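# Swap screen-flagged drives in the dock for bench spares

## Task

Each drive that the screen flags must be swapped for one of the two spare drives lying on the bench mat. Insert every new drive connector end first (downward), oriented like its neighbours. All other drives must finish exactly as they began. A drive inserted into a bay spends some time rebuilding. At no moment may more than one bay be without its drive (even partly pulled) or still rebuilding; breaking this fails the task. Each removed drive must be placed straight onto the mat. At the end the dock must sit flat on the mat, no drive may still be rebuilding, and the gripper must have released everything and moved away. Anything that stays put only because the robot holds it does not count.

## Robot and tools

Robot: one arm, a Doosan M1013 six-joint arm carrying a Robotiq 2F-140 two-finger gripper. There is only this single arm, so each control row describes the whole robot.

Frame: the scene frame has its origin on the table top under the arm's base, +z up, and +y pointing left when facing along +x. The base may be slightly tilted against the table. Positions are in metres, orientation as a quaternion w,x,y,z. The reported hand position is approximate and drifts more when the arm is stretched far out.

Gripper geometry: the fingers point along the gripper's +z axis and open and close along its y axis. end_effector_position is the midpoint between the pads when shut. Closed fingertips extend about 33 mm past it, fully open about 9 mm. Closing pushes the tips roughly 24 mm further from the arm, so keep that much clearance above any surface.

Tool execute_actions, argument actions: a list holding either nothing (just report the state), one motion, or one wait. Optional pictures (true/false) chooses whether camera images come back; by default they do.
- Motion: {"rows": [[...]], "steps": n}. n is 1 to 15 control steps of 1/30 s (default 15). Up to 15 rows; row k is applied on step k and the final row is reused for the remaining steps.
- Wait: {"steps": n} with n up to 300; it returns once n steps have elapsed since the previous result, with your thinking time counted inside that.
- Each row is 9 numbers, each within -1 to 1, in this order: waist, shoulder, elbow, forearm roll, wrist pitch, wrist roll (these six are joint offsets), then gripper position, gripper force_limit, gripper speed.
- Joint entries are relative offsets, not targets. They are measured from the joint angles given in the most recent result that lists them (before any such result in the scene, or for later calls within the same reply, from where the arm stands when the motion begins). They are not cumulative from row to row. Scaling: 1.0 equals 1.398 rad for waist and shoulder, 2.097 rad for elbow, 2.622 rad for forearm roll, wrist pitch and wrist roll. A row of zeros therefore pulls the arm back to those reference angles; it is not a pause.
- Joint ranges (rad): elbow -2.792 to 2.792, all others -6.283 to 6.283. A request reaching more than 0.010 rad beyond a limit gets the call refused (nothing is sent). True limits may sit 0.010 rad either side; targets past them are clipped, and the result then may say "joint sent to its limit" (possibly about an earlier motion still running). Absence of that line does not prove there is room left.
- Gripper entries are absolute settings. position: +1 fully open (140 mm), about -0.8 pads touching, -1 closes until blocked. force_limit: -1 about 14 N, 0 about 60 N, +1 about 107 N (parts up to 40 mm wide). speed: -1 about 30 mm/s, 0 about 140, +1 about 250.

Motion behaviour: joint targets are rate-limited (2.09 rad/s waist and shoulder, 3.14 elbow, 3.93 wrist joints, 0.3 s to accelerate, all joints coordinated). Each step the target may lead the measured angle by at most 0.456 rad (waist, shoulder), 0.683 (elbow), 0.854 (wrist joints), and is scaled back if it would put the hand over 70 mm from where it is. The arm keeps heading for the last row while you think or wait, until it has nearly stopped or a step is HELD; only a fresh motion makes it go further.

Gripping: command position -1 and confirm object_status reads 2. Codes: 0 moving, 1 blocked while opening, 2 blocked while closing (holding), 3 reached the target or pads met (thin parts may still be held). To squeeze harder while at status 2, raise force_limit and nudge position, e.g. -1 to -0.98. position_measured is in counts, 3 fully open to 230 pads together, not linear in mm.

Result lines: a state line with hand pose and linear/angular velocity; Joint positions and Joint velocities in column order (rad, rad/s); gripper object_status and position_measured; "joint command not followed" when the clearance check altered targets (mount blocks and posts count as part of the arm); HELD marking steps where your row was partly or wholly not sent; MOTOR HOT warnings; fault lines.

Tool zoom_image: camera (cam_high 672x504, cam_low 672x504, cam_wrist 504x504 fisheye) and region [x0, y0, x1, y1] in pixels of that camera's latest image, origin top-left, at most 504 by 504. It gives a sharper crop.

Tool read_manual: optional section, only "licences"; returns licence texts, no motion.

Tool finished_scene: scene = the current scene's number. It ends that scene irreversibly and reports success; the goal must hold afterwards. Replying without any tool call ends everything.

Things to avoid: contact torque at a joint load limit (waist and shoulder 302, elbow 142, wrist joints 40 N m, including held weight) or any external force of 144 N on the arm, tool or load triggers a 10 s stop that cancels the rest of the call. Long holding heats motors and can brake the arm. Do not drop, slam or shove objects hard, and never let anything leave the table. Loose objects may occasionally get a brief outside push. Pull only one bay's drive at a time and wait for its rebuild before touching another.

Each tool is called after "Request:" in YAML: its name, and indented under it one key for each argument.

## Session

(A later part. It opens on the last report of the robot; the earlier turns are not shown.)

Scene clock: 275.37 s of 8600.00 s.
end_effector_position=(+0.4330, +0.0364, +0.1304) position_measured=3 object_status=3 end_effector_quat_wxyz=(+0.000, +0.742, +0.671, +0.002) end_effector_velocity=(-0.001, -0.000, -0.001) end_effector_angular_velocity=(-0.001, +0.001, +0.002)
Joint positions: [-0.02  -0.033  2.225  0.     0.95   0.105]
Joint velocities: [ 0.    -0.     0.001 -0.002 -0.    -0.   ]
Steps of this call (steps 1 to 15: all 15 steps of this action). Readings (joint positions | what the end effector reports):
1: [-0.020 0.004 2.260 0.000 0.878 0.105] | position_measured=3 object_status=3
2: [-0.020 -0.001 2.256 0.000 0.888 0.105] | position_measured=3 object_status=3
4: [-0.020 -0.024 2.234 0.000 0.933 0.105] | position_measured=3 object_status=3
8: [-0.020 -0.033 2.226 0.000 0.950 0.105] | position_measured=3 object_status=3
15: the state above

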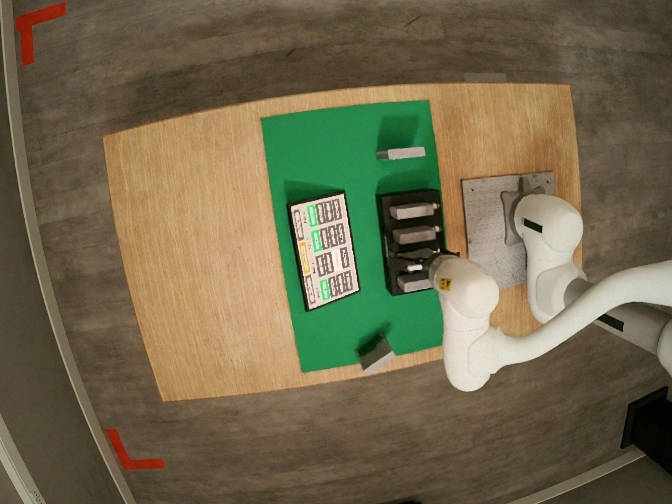

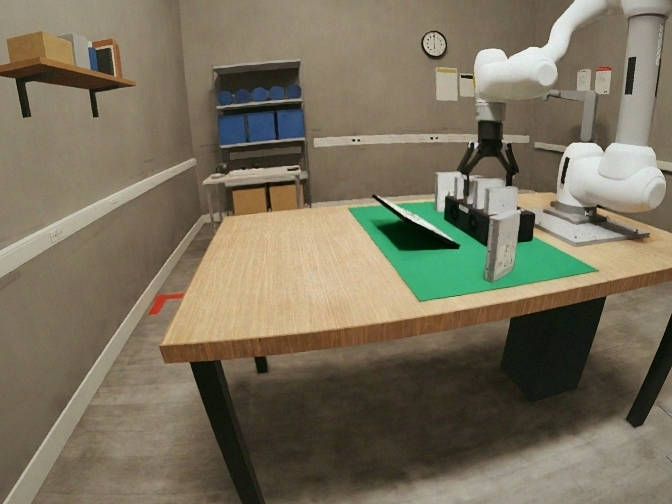

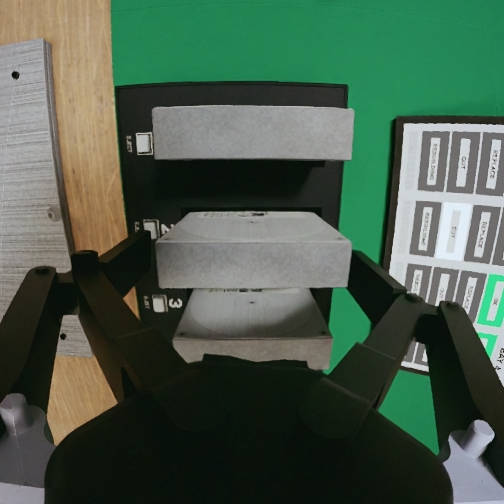

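Request:
execute_actions:
  actions:
    - {"rows":[[0,0,0,0,0,0,-1,0,0]]}
  pictures: false

Request:
execute_actions:
  actions:
    - {"rows":[[0,-0.01,-0.007,0,0.011,0,-1,0,0],[0,-0.02,-0.014,0,0.022,0,-1,0,0],[0,-0.02,-0.014,0,0.022,0,-1,0,0],[0,-0.03,-0.021,0,0.033,0,-1,0,0],[0,-0.03,-0.021,0,0.033,0,-1,0,0],[0,-0.041,-0.029,0,0.0446,0,-1,0,0],[0,-0.041,-0.029,0,0.0446,0,-1,0,0],[0,-0.052,-0.039,0,0.059,0,-1,0,0],[0,-0.052,-0.039,0,0.059,0,-1,0,0],[0,-0.064,-0.05,0,0.0736,0,-1,0,0],[0,-0.064,-0.05,0,0.0736,0,-1,0,0],[0,-0.077,-0.0696,0,0.0965,0,-1,0,0],[0,-0.077,-0.0696,0,0.0965,0,-1,0,0],[0,-0.098,-0.102,0,0.134,0,-1,0,0]]}
  pictures: false

Request:
execute_actions:
  actions:
    - {"steps":12}
  pictures: false

Request:
execute_actions:
  actions:
    - {"rows":[[-0.358,0.2754,-0.193,0,0.008,-0.19,-1,0,0]]}
  pictures: false

Request:
execute_actions:
  actions:
    - {"steps":30}
  pictures: false

Request:
execute_actions:
  actions:
    - {"rows":[[0,0.085,0.093,0,-0.12,0,-1,0,0]]}
  pictures: false

Request:
execute_actions:
  actions:
    - {"steps":10}

Scene clock: 289.83 s of 8600.00 s.
end_effector_position=(+0.4330, +0.0364, +0.1305) position_measured=75 object_status=0 end_effector_quat_wxyz=(+0.001, +0.742, +0.671, +0.002) end_effector_velocity=(-0.001, -0.000, -0.000) end_effector_angular_velocity=(+0.001, +0.001, -0.001)
Joint positions: [-0.02  -0.033  2.225  0.     0.95   0.105]
Joint velocities: [-0.001 -0.     0.001  0.001  0.    -0.001]
Steps of this call (steps 1 to 15: the robot went on to your last target; steps 16 to 419: nothing new was sent; steps 420 to 434: all 15 steps of this action). Readings (joint positions | what the end effector reports):
420: [-0.020 -0.033 2.225 0.000 0.950 0.105] | position_measured=3 object_status=0
421: [-0.020 -0.033 2.225 0.000 0.950 0.105] | position_measured=9 object_status=0
423: [-0.020 -0.033 2.225 0.000 0.950 0.105] | position_measured=24 object_status=0
427: [-0.020 -0.033 2.225 0.000 0.950 0.105] | position_measured=54 object_status=0
434: the state above

Scene clock: 290.33 s of 8600.00 s.
end_effector_position=(+0.4333, +0.0361, +0.2519) position_measured=75 object_status=2 end_effector_quat_wxyz=(+0.000, +0.742, +0.671, +0.002) end_effector_velocity=(+0.006, -0.002, +0.504) end_effector_angular_velocity=(+0.000, +0.008, -0.002)
Joint positions: [-0.02  -0.142  2.075  0.     1.209  0.105]
Joint velocities: [-0.002 -0.31  -0.707  0.     1.025  0.   ]
Steps of this call (steps 1 to 15: all 15 steps of this action). Readings (joint positions | what the end effector reports):
1: [-0.020 -0.034 2.225 0.000 0.951 0.105] | position_measured=75 object_status=2
2: [-0.020 -0.039 2.220 0.000 0.962 0.105] | position_measured=75 object_status=2
4: [-0.020 -0.056 2.202 0.000 0.996 0.105] | position_measured=75 object_status=2
8: [-0.020 -0.086 2.170 0.000 1.057 0.105] | position_measured=75 object_status=2
15: the state above

Scene clock: 290.73 s of 8600.00 s.
end_effector_position=(+0.4318, +0.0360, +0.2979) position_measured=75 object_status=2 end_effector_quat_wxyz=(+0.000, +0.742, +0.671, +0.002) end_effector_velocity=(-0.000, +0.000, -0.000) end_effector_angular_velocity=(+0.000, +0.000, -0.000)
Joint positions: [-0.02  -0.17   2.012  0.     1.301  0.105]
Joint velocities: [ 0. -0.  0.  0.  0.  0.]
Steps of this call (steps 1 to 12: the robot went on to your last target). Readings (joint positions | what the end effector reports):
1: [-0.020 -0.153 2.051 0.000 1.243 0.105] | position_measured=75 object_status=2
2: [-0.020 -0.162 2.031 0.000 1.271 0.105] | position_measured=75 object_status=2
4: [-0.020 -0.170 2.013 0.000 1.298 0.105] | position_measured=75 object_status=2
8: [-0.020 -0.170 2.012 0.000 1.301 0.105] | position_measured=75 object_status=2
12: the state above

Scene clock: 291.23 s of 8600.00 s.
end_effector_position=(+0.5631, -0.1375, +0.3123) position_measured=75 object_status=2 end_effector_quat_wxyz=(-0.000, +0.741, +0.671, +0.002) end_effector_velocity=(+0.209, -0.465, -0.007) end_effector_angular_velocity=(+0.002, +0.003, -0.016)
Joint positions: [-0.322  0.064  1.765  0.     1.314 -0.198]
Joint velocities: [-0.661  0.503 -0.527 -0.     0.027 -0.646]
Steps of this call (steps 1 to 15: all 15 steps of this action). Readings (joint positions | what the end effector reports):
1: [-0.021 -0.170 2.011 0.000 1.301 0.104] | position_measured=75 object_status=2
2: [-0.027 -0.165 2.005 0.000 1.302 0.097] | position_measured=75 object_status=2
4: [-0.062 -0.135 1.974 0.000 1.303 0.059] | position_measured=75 object_status=2
8: [-0.161 -0.058 1.893 0.000 1.307 -0.040] | position_measured=75 object_status=2
15: the state above

Scene clock: 292.23 s of 8600.00 s.
end_effector_position=(+0.6070, -0.2904, +0.3033) position_measured=75 object_status=2 end_effector_quat_wxyz=(-0.000, +0.743, +0.670, +0.002) end_effector_velocity=(-0.000, -0.000, -0.000) end_effector_angular_velocity=(+0.000, +0.001, +0.001)
Joint positions: [-0.521  0.215  1.607  0.     1.322 -0.393]
Joint velocities: [-0.     0.     0.    -0.     0.001 -0.001]
Steps of this call (steps 1 to 30: the robot went on to your last target). Readings (joint positions | what the end effector reports):
1: [-0.345 0.081 1.747 0.000 1.315 -0.220] | position_measured=75 object_status=2
2: [-0.367 0.098 1.729 0.000 1.316 -0.242] | position_measured=75 object_status=2
4: [-0.411 0.131 1.694 0.000 1.318 -0.285] | position_measured=75 object_status=2
8: [-0.494 0.195 1.628 0.000 1.321 -0.366] | position_measured=75 object_status=2
30: the state above
The arm was judged still, so your last target was given up. Only a new action makes it travel on or press farther. Fingers that are still opening or closing keep moving.

Scene clock: 292.73 s of 8600.00 s.
end_effector_position=(+0.6096, -0.2909, +0.1235) position_measured=75 object_status=2 end_effector_quat_wxyz=(+0.000, +0.743, +0.670, +0.002) end_effector_velocity=(-0.002, +0.001, -0.005) end_effector_angular_velocity=(+0.001, +0.001, -0.000)
Joint positions: [-0.521  0.333  1.801  0.     1.008 -0.393]
Joint velocities: [-0.     0.003  0.008 -0.    -0.009  0.   ]
Steps of this call (steps 1 to 15: all 15 steps of this action). Readings (joint positions | what the end effector reports):
1: [-0.521 0.215 1.607 0.000 1.321 -0.393] | position_measured=75 object_status=2
2: [-0.521 0.219 1.614 0.000 1.309 -0.393] | position_measured=75 object_status=2
4: [-0.521 0.243 1.653 0.000 1.247 -0.393] | position_measured=75 object_status=2
8: [-0.521 0.293 1.735 0.000 1.115 -0.393] | position_measured=75 object_status=2
15: the state above

Scene clock: 293.07 s of 8600.00 s.
end_effector_position=(+0.6095, -0.2908, +0.1230) position_measured=75 object_status=2 end_effector_quat_wxyz=(-0.000, +0.743, +0.670, +0.002) end_effector_velocity=(+0.000, +0.001, -0.000) end_effector_angular_velocity=(+0.001, -0.000, +0.000)
Joint positions: [-0.521  0.334  1.802  0.     1.008 -0.393]
Joint velocities: [ 0.001  0.    -0.     0.001 -0.     0.   ]
Steps of this call (steps 1 to 10: the robot went on to your last target). Readings (joint positions | what the end effector reports):
1: [-0.521 0.333 1.801 0.000 1.008 -0.393] | position_measured=75 object_status=2
2: [-0.521 0.333 1.802 0.000 1.008 -0.393] | position_measured=75 object_status=2
4: [-0.521 0.334 1.802 0.000 1.008 -0.393] | position_measured=75 object_status=2
8: [-0.521 0.334 1.802 0.000 1.008 -0.393] | position_measured=75 object_status=2
10: the state above

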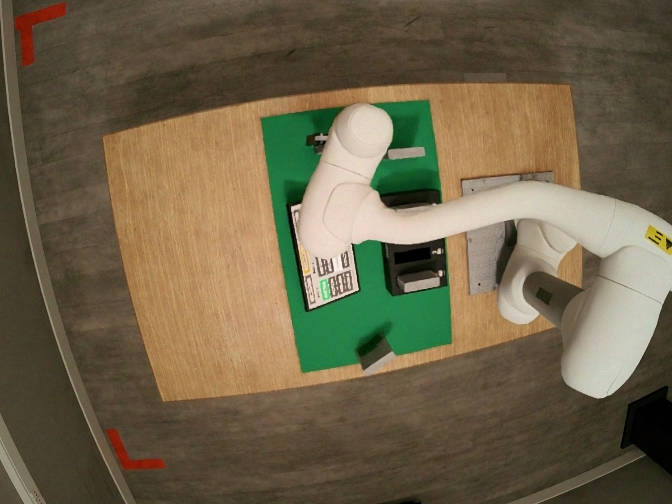

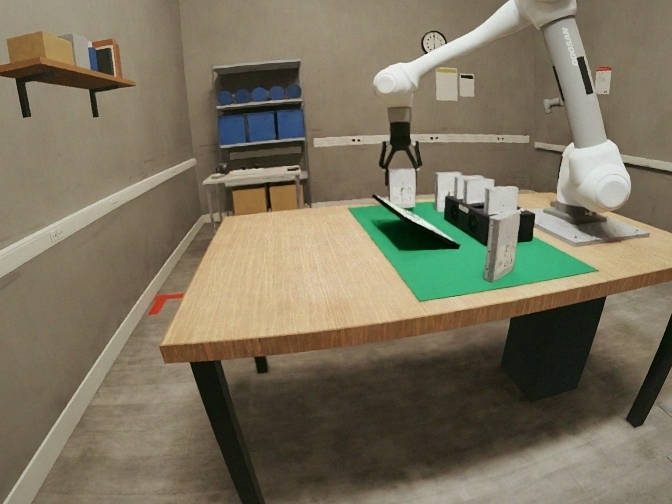

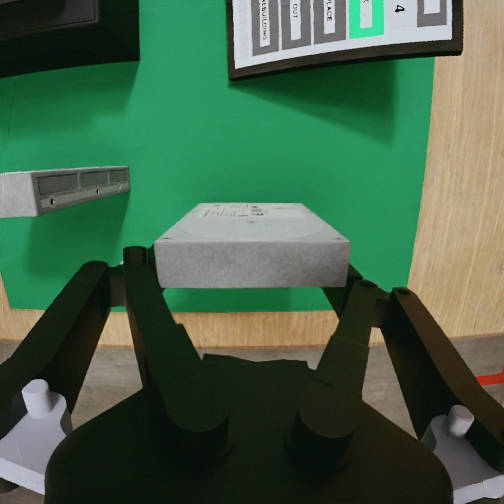

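Request:
execute_actions:
  actions:
    - {"rows":[[0,0.009,0.0045,0,-0.009,0,-1,0,0]],"steps":10}
  pictures: false

Request:
execute_actions:
  actions:
    - {"rows":[[0,0,0,0,0,0,1,0,-0.4]]}
  pictures: false

Request:
execute_actions:
  actions:
    - {"rows":[[0,-0.075,-0.07,0,0.096,0,1,0,0]]}
  pictures: false

Request:
execute_actions:
  actions:
    - {"rows":[[0.695,0,0,0,0,0.184,1,0,0]]}
  pictures: false

Request:
execute_actions:
  actions:
    - {"steps":45}

Scene clock: 298.43 s of 8600.00 s.
end_effector_position=(+0.6106, -0.2913, +0.1101) position_measured=75 object_status=2 end_effector_quat_wxyz=(+0.001, +0.743, +0.670, +0.003) end_effector_velocity=(+0.001, -0.000, +0.000) end_effector_angular_velocity=(-0.001, -0.001, +0.001)
Joint positions: [-0.521  0.346  1.811  0.     0.984 -0.393]
Joint velocities: [ 0.     0.    -0.001 -0.001 -0.    -0.001]
Steps of this call (steps 1 to 15: the robot went on to your last target; steps 16 to 151: nothing new was sent; steps 152 to 161: all 10 steps of this action). Readings (joint positions | what the end effector reports):
152: [-0.521 0.334 1.802 0.000 1.006 -0.393] | position_measured=75 object_status=2
153: [-0.521 0.339 1.805 0.000 0.997 -0.393] | position_measured=75 object_status=2
155: [-0.521 0.345 1.811 0.000 0.986 -0.393] | position_measured=75 object_status=2
159: [-0.521 0.346 1.811 0.000 0.984 -0.393] | position_measured=75 object_status=2
161: the state above

Scene clock: 298.93 s of 8600.00 s.
end_effector_position=(+0.6106, -0.2913, +0.1101) position_measured=4 object_status=0 end_effector_quat_wxyz=(+0.001, +0.743, +0.670, +0.003) end_effector_velocity=(+0.000, +0.001, +0.000) end_effector_angular_velocity=(+0.000, +0.000, +0.002)
Joint positions: [-0.521  0.346  1.811  0.     0.984 -0.393]
Joint velocities: [ 0.001 -0.    -0.    -0.     0.001 -0.001]
Steps of this call (steps 1 to 15: all 15 steps of this action). Readings (joint positions | what the end effector reports):
1: [-0.521 0.346 1.811 0.000 0.984 -0.393] | position_measured=75 object_status=0
2: [-0.521 0.346 1.811 0.000 0.984 -0.393] | position_measured=75 object_status=0
4: [-0.521 0.346 1.811 0.000 0.984 -0.393] | position_measured=61 object_status=0
8: [-0.521 0.346 1.811 0.000 0.984 -0.393] | position_measured=40 object_status=0
15: the state above

Scene clock: 299.43 s of 8600.00 s.
end_effector_position=(+0.6100, -0.2917, +0.2543) position_measured=3 object_status=3 end_effector_quat_wxyz=(+0.001, +0.743, +0.670, +0.003) end_effector_velocity=(+0.000, +0.000, +0.004) end_effector_angular_velocity=(-0.001, -0.003, +0.002)
Joint positions: [-0.521  0.242  1.665  0.     1.236 -0.393]
Joint velocities: [ 0.    -0.003 -0.003  0.     0.003 -0.002]
Steps of this call (steps 1 to 15: all 15 steps of this action). Readings (joint positions | what the end effector reports):
1: [-0.521 0.346 1.811 0.000 0.985 -0.393] | position_measured=3 object_status=0
2: [-0.521 0.341 1.805 0.000 0.997 -0.393] | position_measured=3 object_status=0
4: [-0.521 0.315 1.767 0.000 1.060 -0.393] | position_measured=3 object_status=0
8: [-0.521 0.260 1.691 0.000 1.190 -0.393] | position_measured=3 object_status=3
15: the state above

Scene clock: 299.93 s of 8600.00 s.
end_effector_position=(+0.6704, -0.0864, +0.2552) position_measured=3 object_status=3 end_effector_quat_wxyz=(+0.001, +0.722, +0.692, +0.003) end_effector_velocity=(+0.063, +0.489, +0.001) end_effector_angular_velocity=(-0.002, -0.001, +0.334)
Joint positions: [-0.203  0.241  1.665  0.     1.236 -0.136]
Joint velocities: [ 0.729  0.     0.    -0.    -0.     0.395]
Steps of this call (steps 1 to 15: all 15 steps of this action). Readings (joint positions | what the end effector reports):
1: [-0.520 0.242 1.665 0.000 1.236 -0.392] | position_measured=3 object_status=3
2: [-0.514 0.242 1.665 0.000 1.236 -0.385] | position_measured=3 object_status=3
4: [-0.479 0.242 1.665 0.000 1.236 -0.348] | position_measured=3 object_status=3
8: [-0.376 0.241 1.665 0.000 1.236 -0.252] | position_measured=3 object_status=3
15: the state above

Scene clock: 301.43 s of 8600.00 s.
end_effector_position=(+0.5840, +0.3400, +0.2556) position_measured=3 object_status=3 end_effector_quat_wxyz=(+0.001, +0.558, +0.830, +0.002) end_effector_velocity=(-0.000, +0.001, +0.000) end_effector_angular_velocity=(+0.001, -0.001, +0.003)
Joint positions: [0.451 0.242 1.665 0.    1.236 0.09 ]
Joint velocities: [ 0.001 -0.    -0.001  0.    -0.    -0.002]
Steps of this call (steps 1 to 45: the robot went on to your last target). Readings (joint positions | what the end effector reports):
1: [-0.178 0.241 1.665 0.000 1.236 -0.123] | position_measured=3 object_status=3
2: [-0.154 0.241 1.665 0.000 1.236 -0.110] | position_measured=3 object_status=3
4: [-0.104 0.241 1.665 0.000 1.236 -0.088] | position_measured=3 object_status=3
8: [-0.006 0.241 1.665 0.000 1.236 -0.050] | position_measured=3 object_status=3
45: the state above
The arm was judged still, so your last target was given up. Only a new action makes it travel on or press farther. Fingers that are still opening or closing keep moving.

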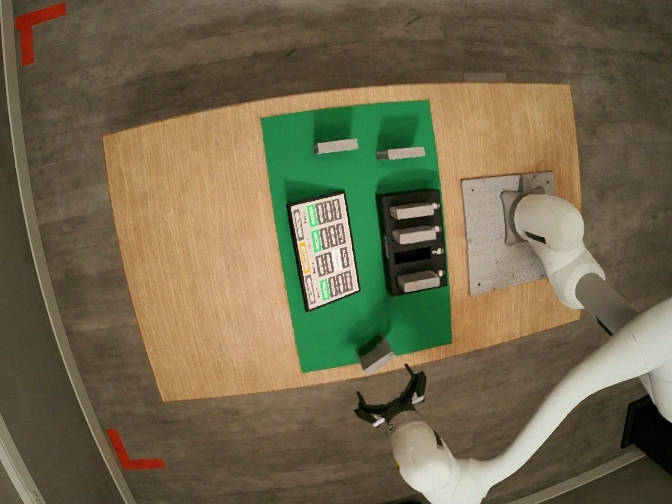

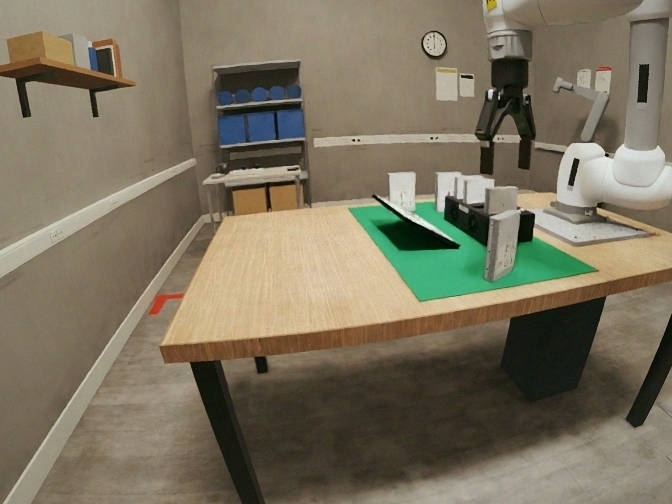

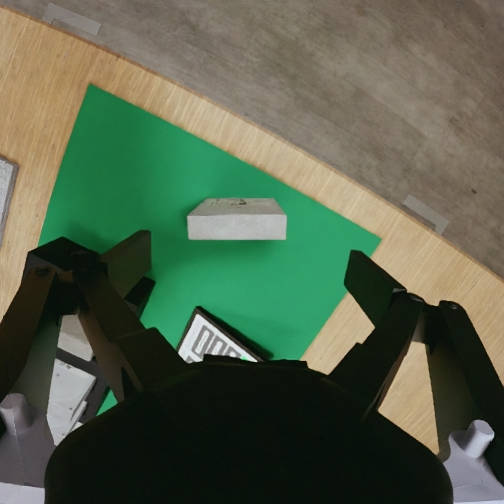

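Request:
execute_actions:
  actions: []

Scene clock: 310.27 s of 8600.00 s.
end_effector_position=(+0.5840, +0.3400, +0.2556) position_measured=3 object_status=3 end_effector_quat_wxyz=(+0.001, +0.558, +0.830, +0.002) end_effector_velocity=(-0.001, +0.000, -0.001) end_effector_angular_velocity=(-0.001, +0.001, +0.000)
Joint positions: [0.451 0.242 1.665 0.    1.236 0.09 ]
Joint velocities: [ 0.001 -0.     0.001 -0.     0.001  0.001]
Steps of this call (steps 1 to 265: nothing new was sent). Readings (joint positions | what the end effector reports):
1: [0.451 0.242 1.665 0.000 1.236 0.090] | position_measured=3 object_status=3
2: [0.451 0.242 1.665 0.000 1.236 0.090] | position_measured=3 object_status=3
4: [0.451 0.242 1.665 0.000 1.236 0.090] | position_measured=3 object_status=3
8: [0.451 0.242 1.665 0.000 1.236 0.090] | position_measured=3 object_status=3
265: the state above

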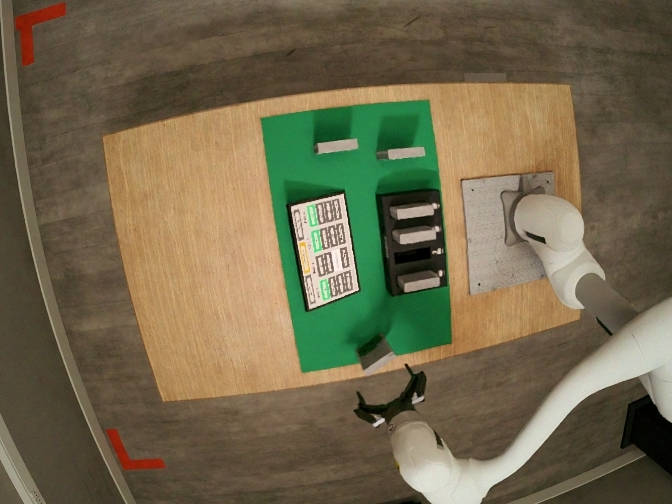

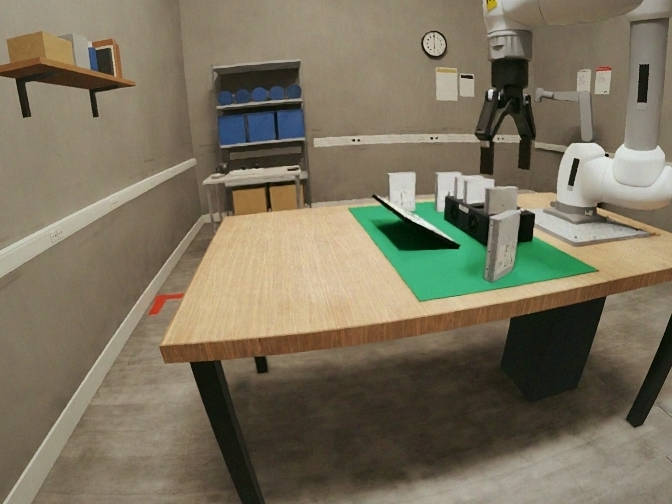

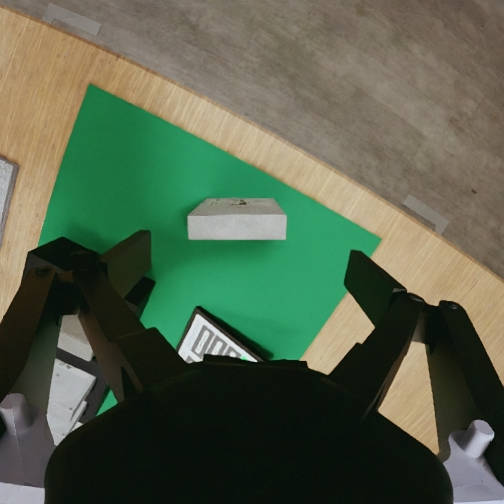

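Request:
execute_actions:
  actions:
    - {"rows":[[0,0.0362,0.0672,0,-0.0736,0,1,0.3,0]]}

Request:
execute_actions:
  actions:
    - {"steps":10}

Scene clock: 315.03 s of 8600.00 s.
end_effector_position=(+0.5721, +0.3339, +0.1503) position_measured=3 object_status=3 end_effector_quat_wxyz=(+0.002, +0.558, +0.830, +0.003) end_effector_velocity=(-0.002, -0.001, -0.002) end_effector_angular_velocity=(-0.001, +0.004, +0.000)
Joint positions: [0.451 0.292 1.805 0.    1.043 0.09 ]
Joint velocities: [ 0.     0.001  0.003  0.001 -0.    -0.   ]
Steps of this call (steps 1 to 128: nothing new was sent; steps 129 to 143: all 15 steps of this action). Readings (joint positions | what the end effector reports):
129: [0.451 0.242 1.666 0.000 1.234 0.090] | position_measured=3 object_status=3
130: [0.451 0.244 1.674 0.000 1.222 0.090] | position_measured=3 object_status=3
132: [0.451 0.261 1.720 0.000 1.159 0.090] | position_measured=3 object_status=3
136: [0.451 0.290 1.800 0.000 1.051 0.090] | position_measured=3 object_status=3
143: the state above

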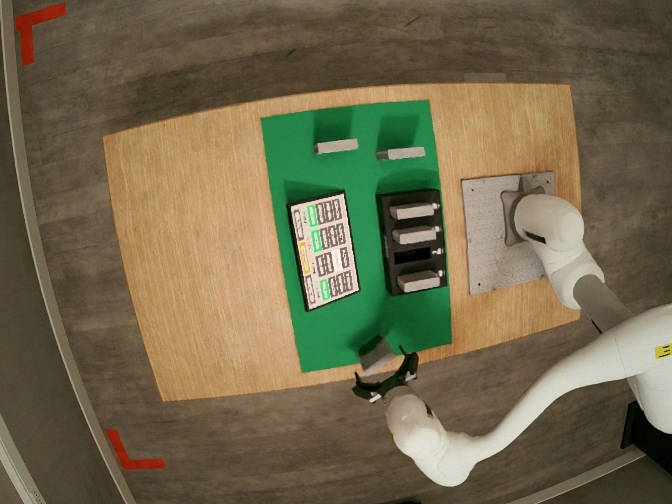

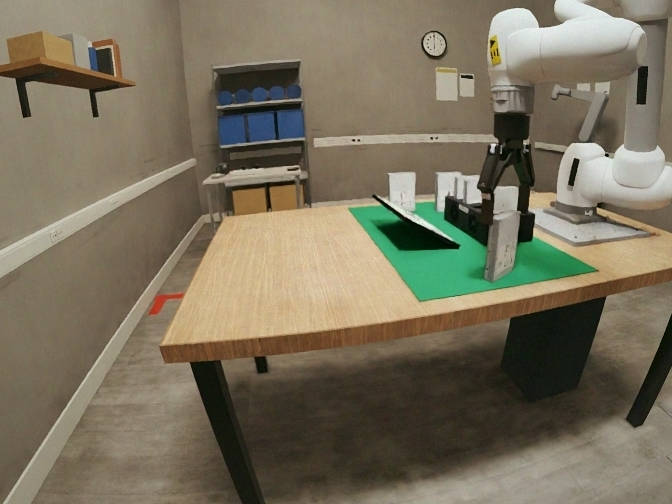

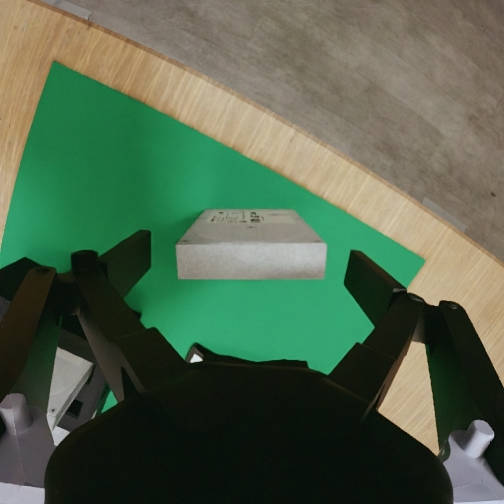

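Scene clock: 315.37 s of 8600.00 s.
end_effector_position=(+0.5721, +0.3338, +0.1502) position_measured=3 object_status=3 end_effector_quat_wxyz=(+0.002, +0.558, +0.830, +0.003) end_effector_velocity=(+0.001, +0.000, +0.001) end_effector_angular_velocity=(+0.001, -0.001, -0.000)
Joint positions: [0.451 0.292 1.806 0.    1.043 0.09 ]
Joint velocities: [-0.001  0.    -0.001  0.     0.    -0.001]
Steps of this call (steps 1 to 10: the robot went on to your last target). Readings (joint positions | what the end effector reports):
1: [0.451 0.292 1.806 0.000 1.043 0.090] | position_measured=3 object_status=3
2: [0.451 0.292 1.806 0.000 1.043 0.090] | position_measured=3 object_status=3
4: [0.451 0.292 1.806 0.000 1.043 0.090] | position_measured=3 object_status=3
8: [0.451 0.292 1.806 0.000 1.043 0.090] | position_measured=3 object_status=3
10: the state above

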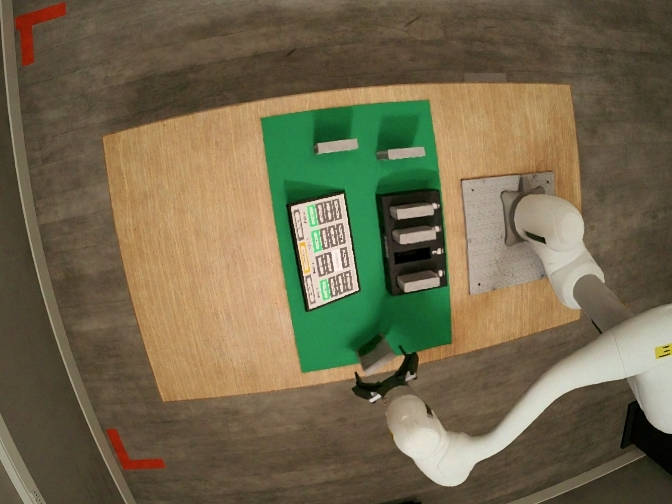

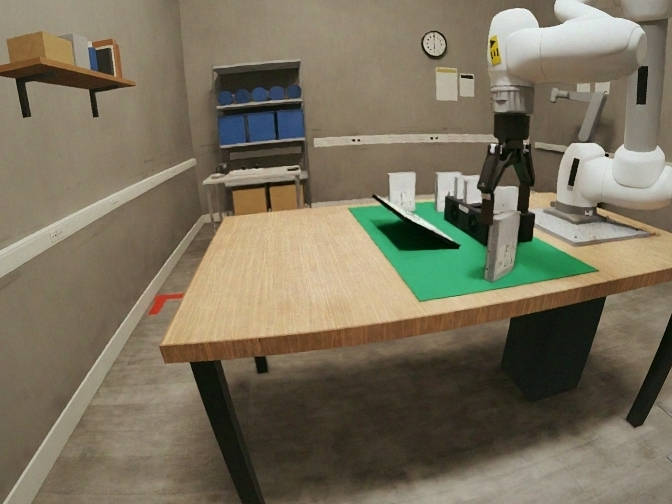

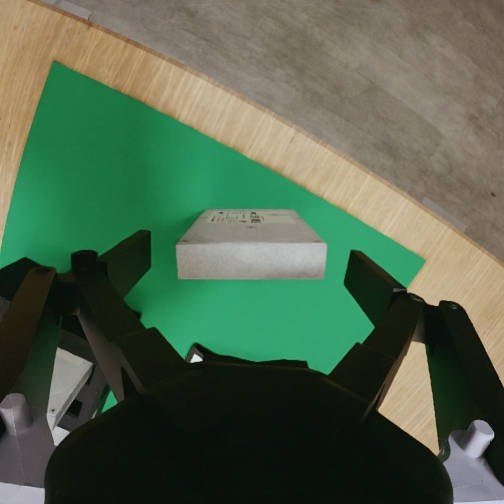

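Request:
execute_actions:
  actions:
    - {"rows":[[-0.008,0.0238,0.0167,0,-0.0258,0,1,0.3,0]]}

Scene clock: 319.30 s of 8600.00 s.
end_effector_position=(+0.5752, +0.3271, +0.1116) position_measured=3 object_status=3 end_effector_quat_wxyz=(+0.001, +0.563, +0.827, +0.003) end_effector_velocity=(+0.000, -0.000, -0.000) end_effector_angular_velocity=(-0.000, +0.000, -0.001)
Joint positions: [0.44  0.325 1.841 0.    0.975 0.09 ]
Joint velocities: [-0.001  0.     0.    -0.    -0.     0.001]
Steps of this call (steps 1 to 15: the robot went on to your last target; steps 16 to 103: nothing new was sent; steps 104 to 118: all 15 steps of this action). Readings (joint positions | what the end effector reports):
104: [0.451 0.293 1.806 0.000 1.041 0.090] | position_measured=3 object_status=3
105: [0.449 0.298 1.812 0.000 1.029 0.090] | position_measured=3 object_status=3
107: [0.442 0.320 1.835 0.000 0.988 0.090] | position_measured=3 object_status=3
111: [0.440 0.325 1.840 0.000 0.975 0.090] | position_measured=3 object_status=3
118: the state above

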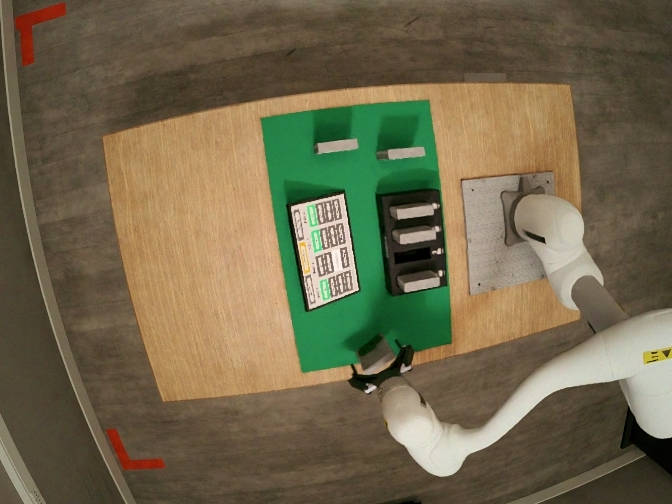

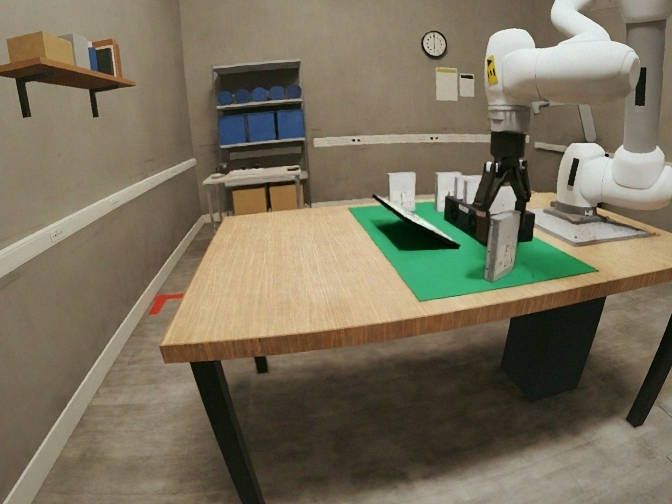

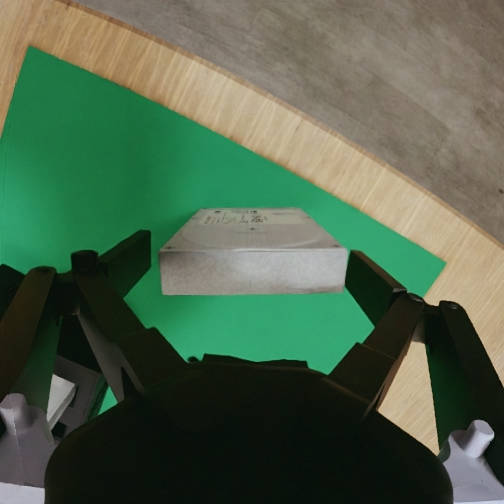

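Top edge at 250; ~5 mm more.

Request:
execute_actions:
  actions:
    - {"rows":[[-0.0052,0.0015,0,0,-0.0008,-0.005,1,0.3,0]],"steps":10}

Scene clock: 321.70 s of 8600.00 s.
end_effector_position=(+0.5780, +0.3232, +0.1102) position_measured=3 object_status=3 end_effector_quat_wxyz=(+0.001, +0.560, +0.828, +0.002) end_effector_velocity=(+0.000, -0.000, +0.000) end_effector_angular_velocity=(-0.000, -0.001, +0.000)
Joint positions: [0.433 0.328 1.841 0.    0.973 0.077]
Joint velocities: [-0.     0.    -0.    -0.    -0.001 -0.   ]
Steps of this call (steps 1 to 15: the robot went on to your last target; steps 16 to 62: nothing new was sent; steps 63 to 72: all 10 steps of this action). Readings (joint positions | what the end effector reports):
63: [0.439 0.326 1.841 0.000 0.975 0.089] | position_measured=3 object_status=3
64: [0.437 0.326 1.841 0.000 0.974 0.084] | position_measured=3 object_status=3
66: [0.433 0.327 1.841 0.000 0.973 0.078] | position_measured=3 object_status=3
70: [0.433 0.328 1.841 0.000 0.973 0.077] | position_measured=3 object_status=3
72: the state above

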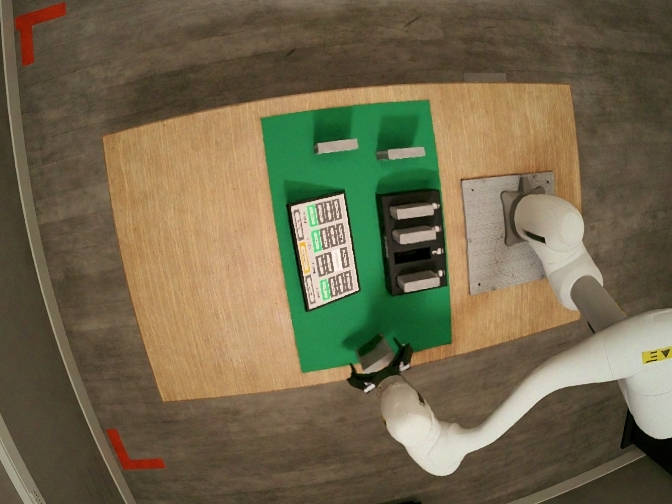

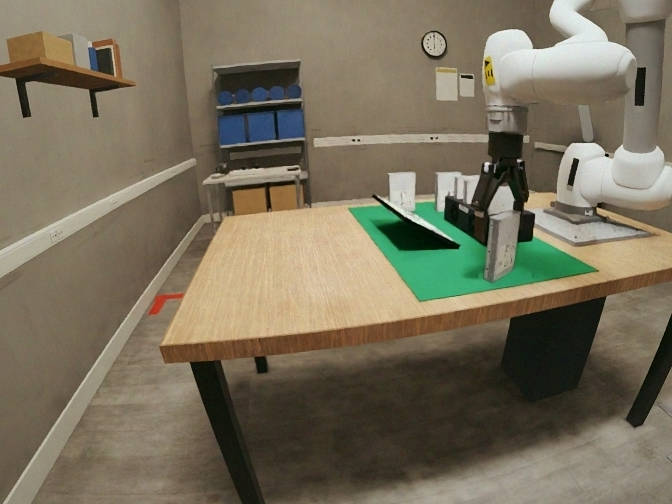

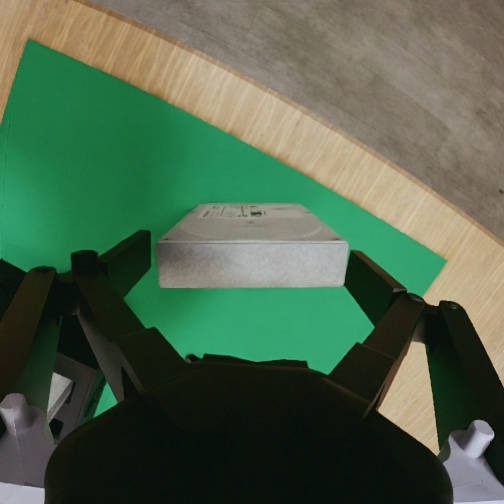

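Request:
execute_actions:
  actions:
    - {"rows":[[0,0,0,0,0,0,-1,0.3,0]]}
  pictures: false

Request:
execute_actions:
  actions:
    - {"rows":[[0,-0.03,-0.021,0,0.033,0,-1,0.3,0],[0,-0.03,-0.021,0,0.033,0,-1,0.3,0],[0,-0.03,-0.021,0,0.033,0,-1,0.3,0],[0,-0.03,-0.021,0,0.033,0,-1,0.3,0],[0,-0.097,-0.0987,0,0.131,0,-1,0.3,0]]}

Scene clock: 325.13 s of 8600.00 s.
end_effector_position=(+0.5781, +0.3232, +0.1103) position_measured=76 object_status=0 end_effector_quat_wxyz=(+0.001, +0.560, +0.828, +0.003) end_effector_velocity=(+0.001, -0.000, +0.001) end_effector_angular_velocity=(-0.000, -0.002, +0.000)
Joint positions: [0.433 0.328 1.841 0.    0.973 0.077]
Joint velocities: [-0.    -0.    -0.001 -0.001  0.     0.   ]
Steps of this call (steps 1 to 15: the robot went on to your last target; steps 16 to 88: nothing new was sent; steps 89 to 103: all 15 steps of this action). Readings (joint positions | what the end effector reports):
89: [0.433 0.328 1.841 0.000 0.973 0.077] | position_measured=3 object_status=0
90: [0.433 0.328 1.841 0.000 0.973 0.077] | position_measured=9 object_status=0
92: [0.433 0.328 1.841 0.000 0.973 0.077] | position_measured=24 object_status=0
96: [0.433 0.328 1.841 0.000 0.973 0.077] | position_measured=54 object_status=0
103: the state above

Scene clock: 325.63 s of 8600.00 s.
end_effector_position=(+0.5750, +0.3217, +0.3045) position_measured=76 object_status=2 end_effector_quat_wxyz=(+0.001, +0.560, +0.828, +0.003) end_effector_velocity=(-0.008, -0.004, +0.020) end_effector_angular_velocity=(-0.010, +0.022, -0.001)
Joint positions: [0.433 0.192 1.635 0.    1.314 0.077]
Joint velocities: [ 0.    -0.01  -0.024  0.     0.058  0.001]
Steps of this call (steps 1 to 15: all 15 steps of this action). Readings (joint positions | what the end effector reports):
1: [0.433 0.327 1.840 0.000 0.974 0.077] | position_measured=76 object_status=2
2: [0.433 0.322 1.835 0.000 0.986 0.077] | position_measured=76 object_status=2
4: [0.433 0.297 1.808 0.000 1.036 0.077] | position_measured=76 object_status=2
8: [0.433 0.254 1.742 0.000 1.146 0.077] | position_measured=76 object_status=2
15: the state above

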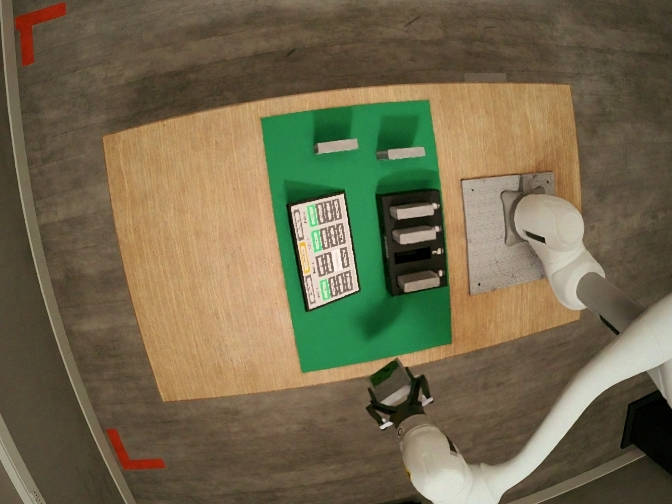

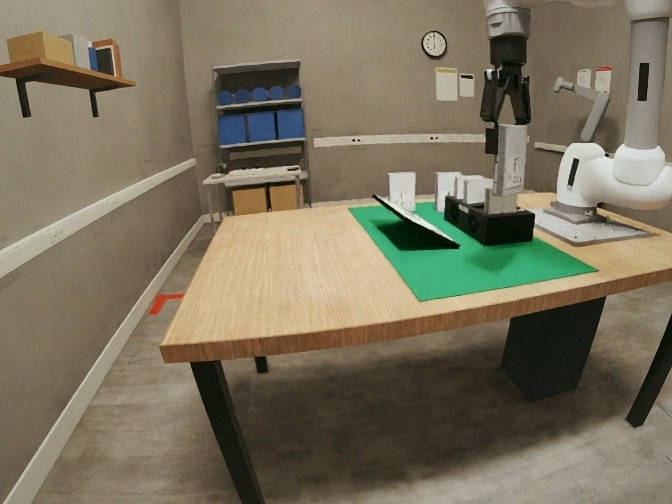

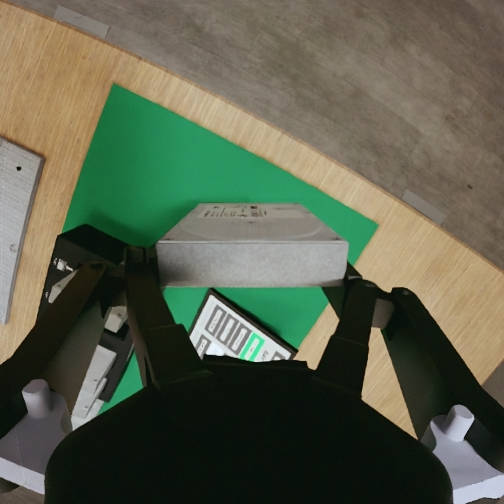

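Request:
execute_actions:
  actions:
    - {"rows":[[-0.324,-0.259,0.1793,0,-0.005,0.0107,-1,0.3,0]]}
  pictures: false

Request:
execute_actions:
  actions:
    - {"steps":25}

Scene clock: 328.30 s of 8600.00 s.
end_effector_position=(+0.4965, +0.1130, +0.3098) position_measured=76 object_status=2 end_effector_quat_wxyz=(+0.001, +0.685, +0.729, +0.002) end_effector_velocity=(-0.273, -0.416, -0.032) end_effector_angular_velocity=(+0.004, +0.001, -0.767)
Joint positions: [ 0.132 -0.048  1.884  0.     1.306  0.095]
Joint velocities: [-0.723 -0.576  0.6   -0.    -0.025  0.044]
Steps of this call (steps 1 to 15: the robot went on to your last target; steps 16 to 65: nothing new was sent; steps 66 to 80: all 15 steps of this action). Readings (joint positions | what the end effector reports):
66: [0.432 0.191 1.634 0.000 1.316 0.077] | position_measured=76 object_status=2
67: [0.426 0.186 1.639 0.000 1.316 0.077] | position_measured=76 object_status=2
69: [0.391 0.158 1.668 0.000 1.315 0.079] | position_measured=76 object_status=2
73: [0.298 0.084 1.746 0.000 1.312 0.085] | position_measured=76 object_status=2
80: the state above

Scene clock: 329.13 s of 8600.00 s.
end_effector_position=(+0.4324, +0.0359, +0.2982) position_measured=76 object_status=2 end_effector_quat_wxyz=(+0.001, +0.742, +0.671, +0.002) end_effector_velocity=(-0.000, +0.000, -0.000) end_effector_angular_velocity=(+0.000, +0.000, +0.000)
Joint positions: [-0.02  -0.17   2.011  0.     1.301  0.105]
Joint velocities: [ 0.     0.     0.001  0.    -0.    -0.   ]
Steps of this call (steps 1 to 25: the robot went on to your last target). Readings (joint positions | what the end effector reports):
1: [0.107 -0.068 1.904 0.000 1.305 0.097] | position_measured=76 object_status=2
2: [0.083 -0.088 1.925 0.000 1.305 0.098] | position_measured=76 object_status=2
4: [0.033 -0.127 1.966 0.000 1.303 0.101] | position_measured=76 object_status=2
8: [-0.019 -0.169 2.010 0.000 1.301 0.105] | position_measured=76 object_status=2
25: the state above

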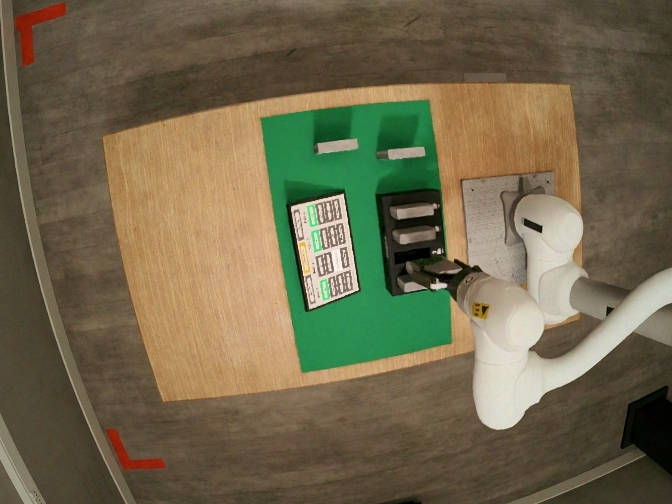

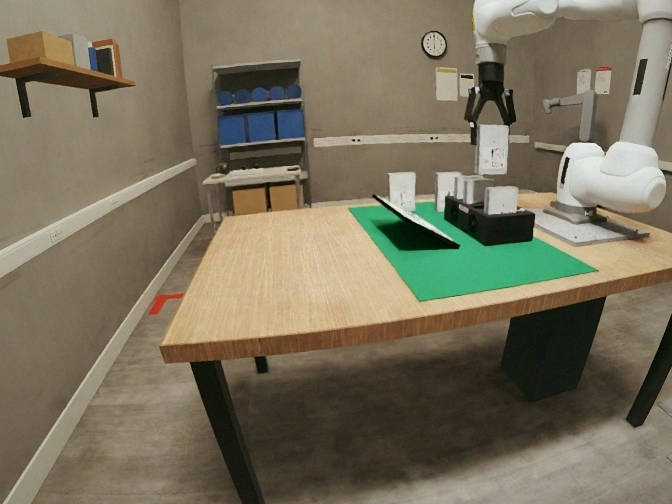

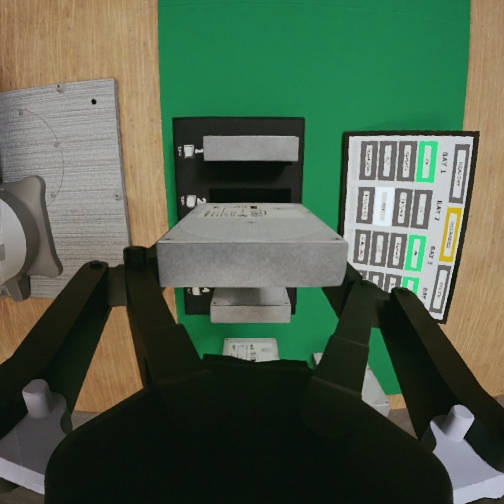

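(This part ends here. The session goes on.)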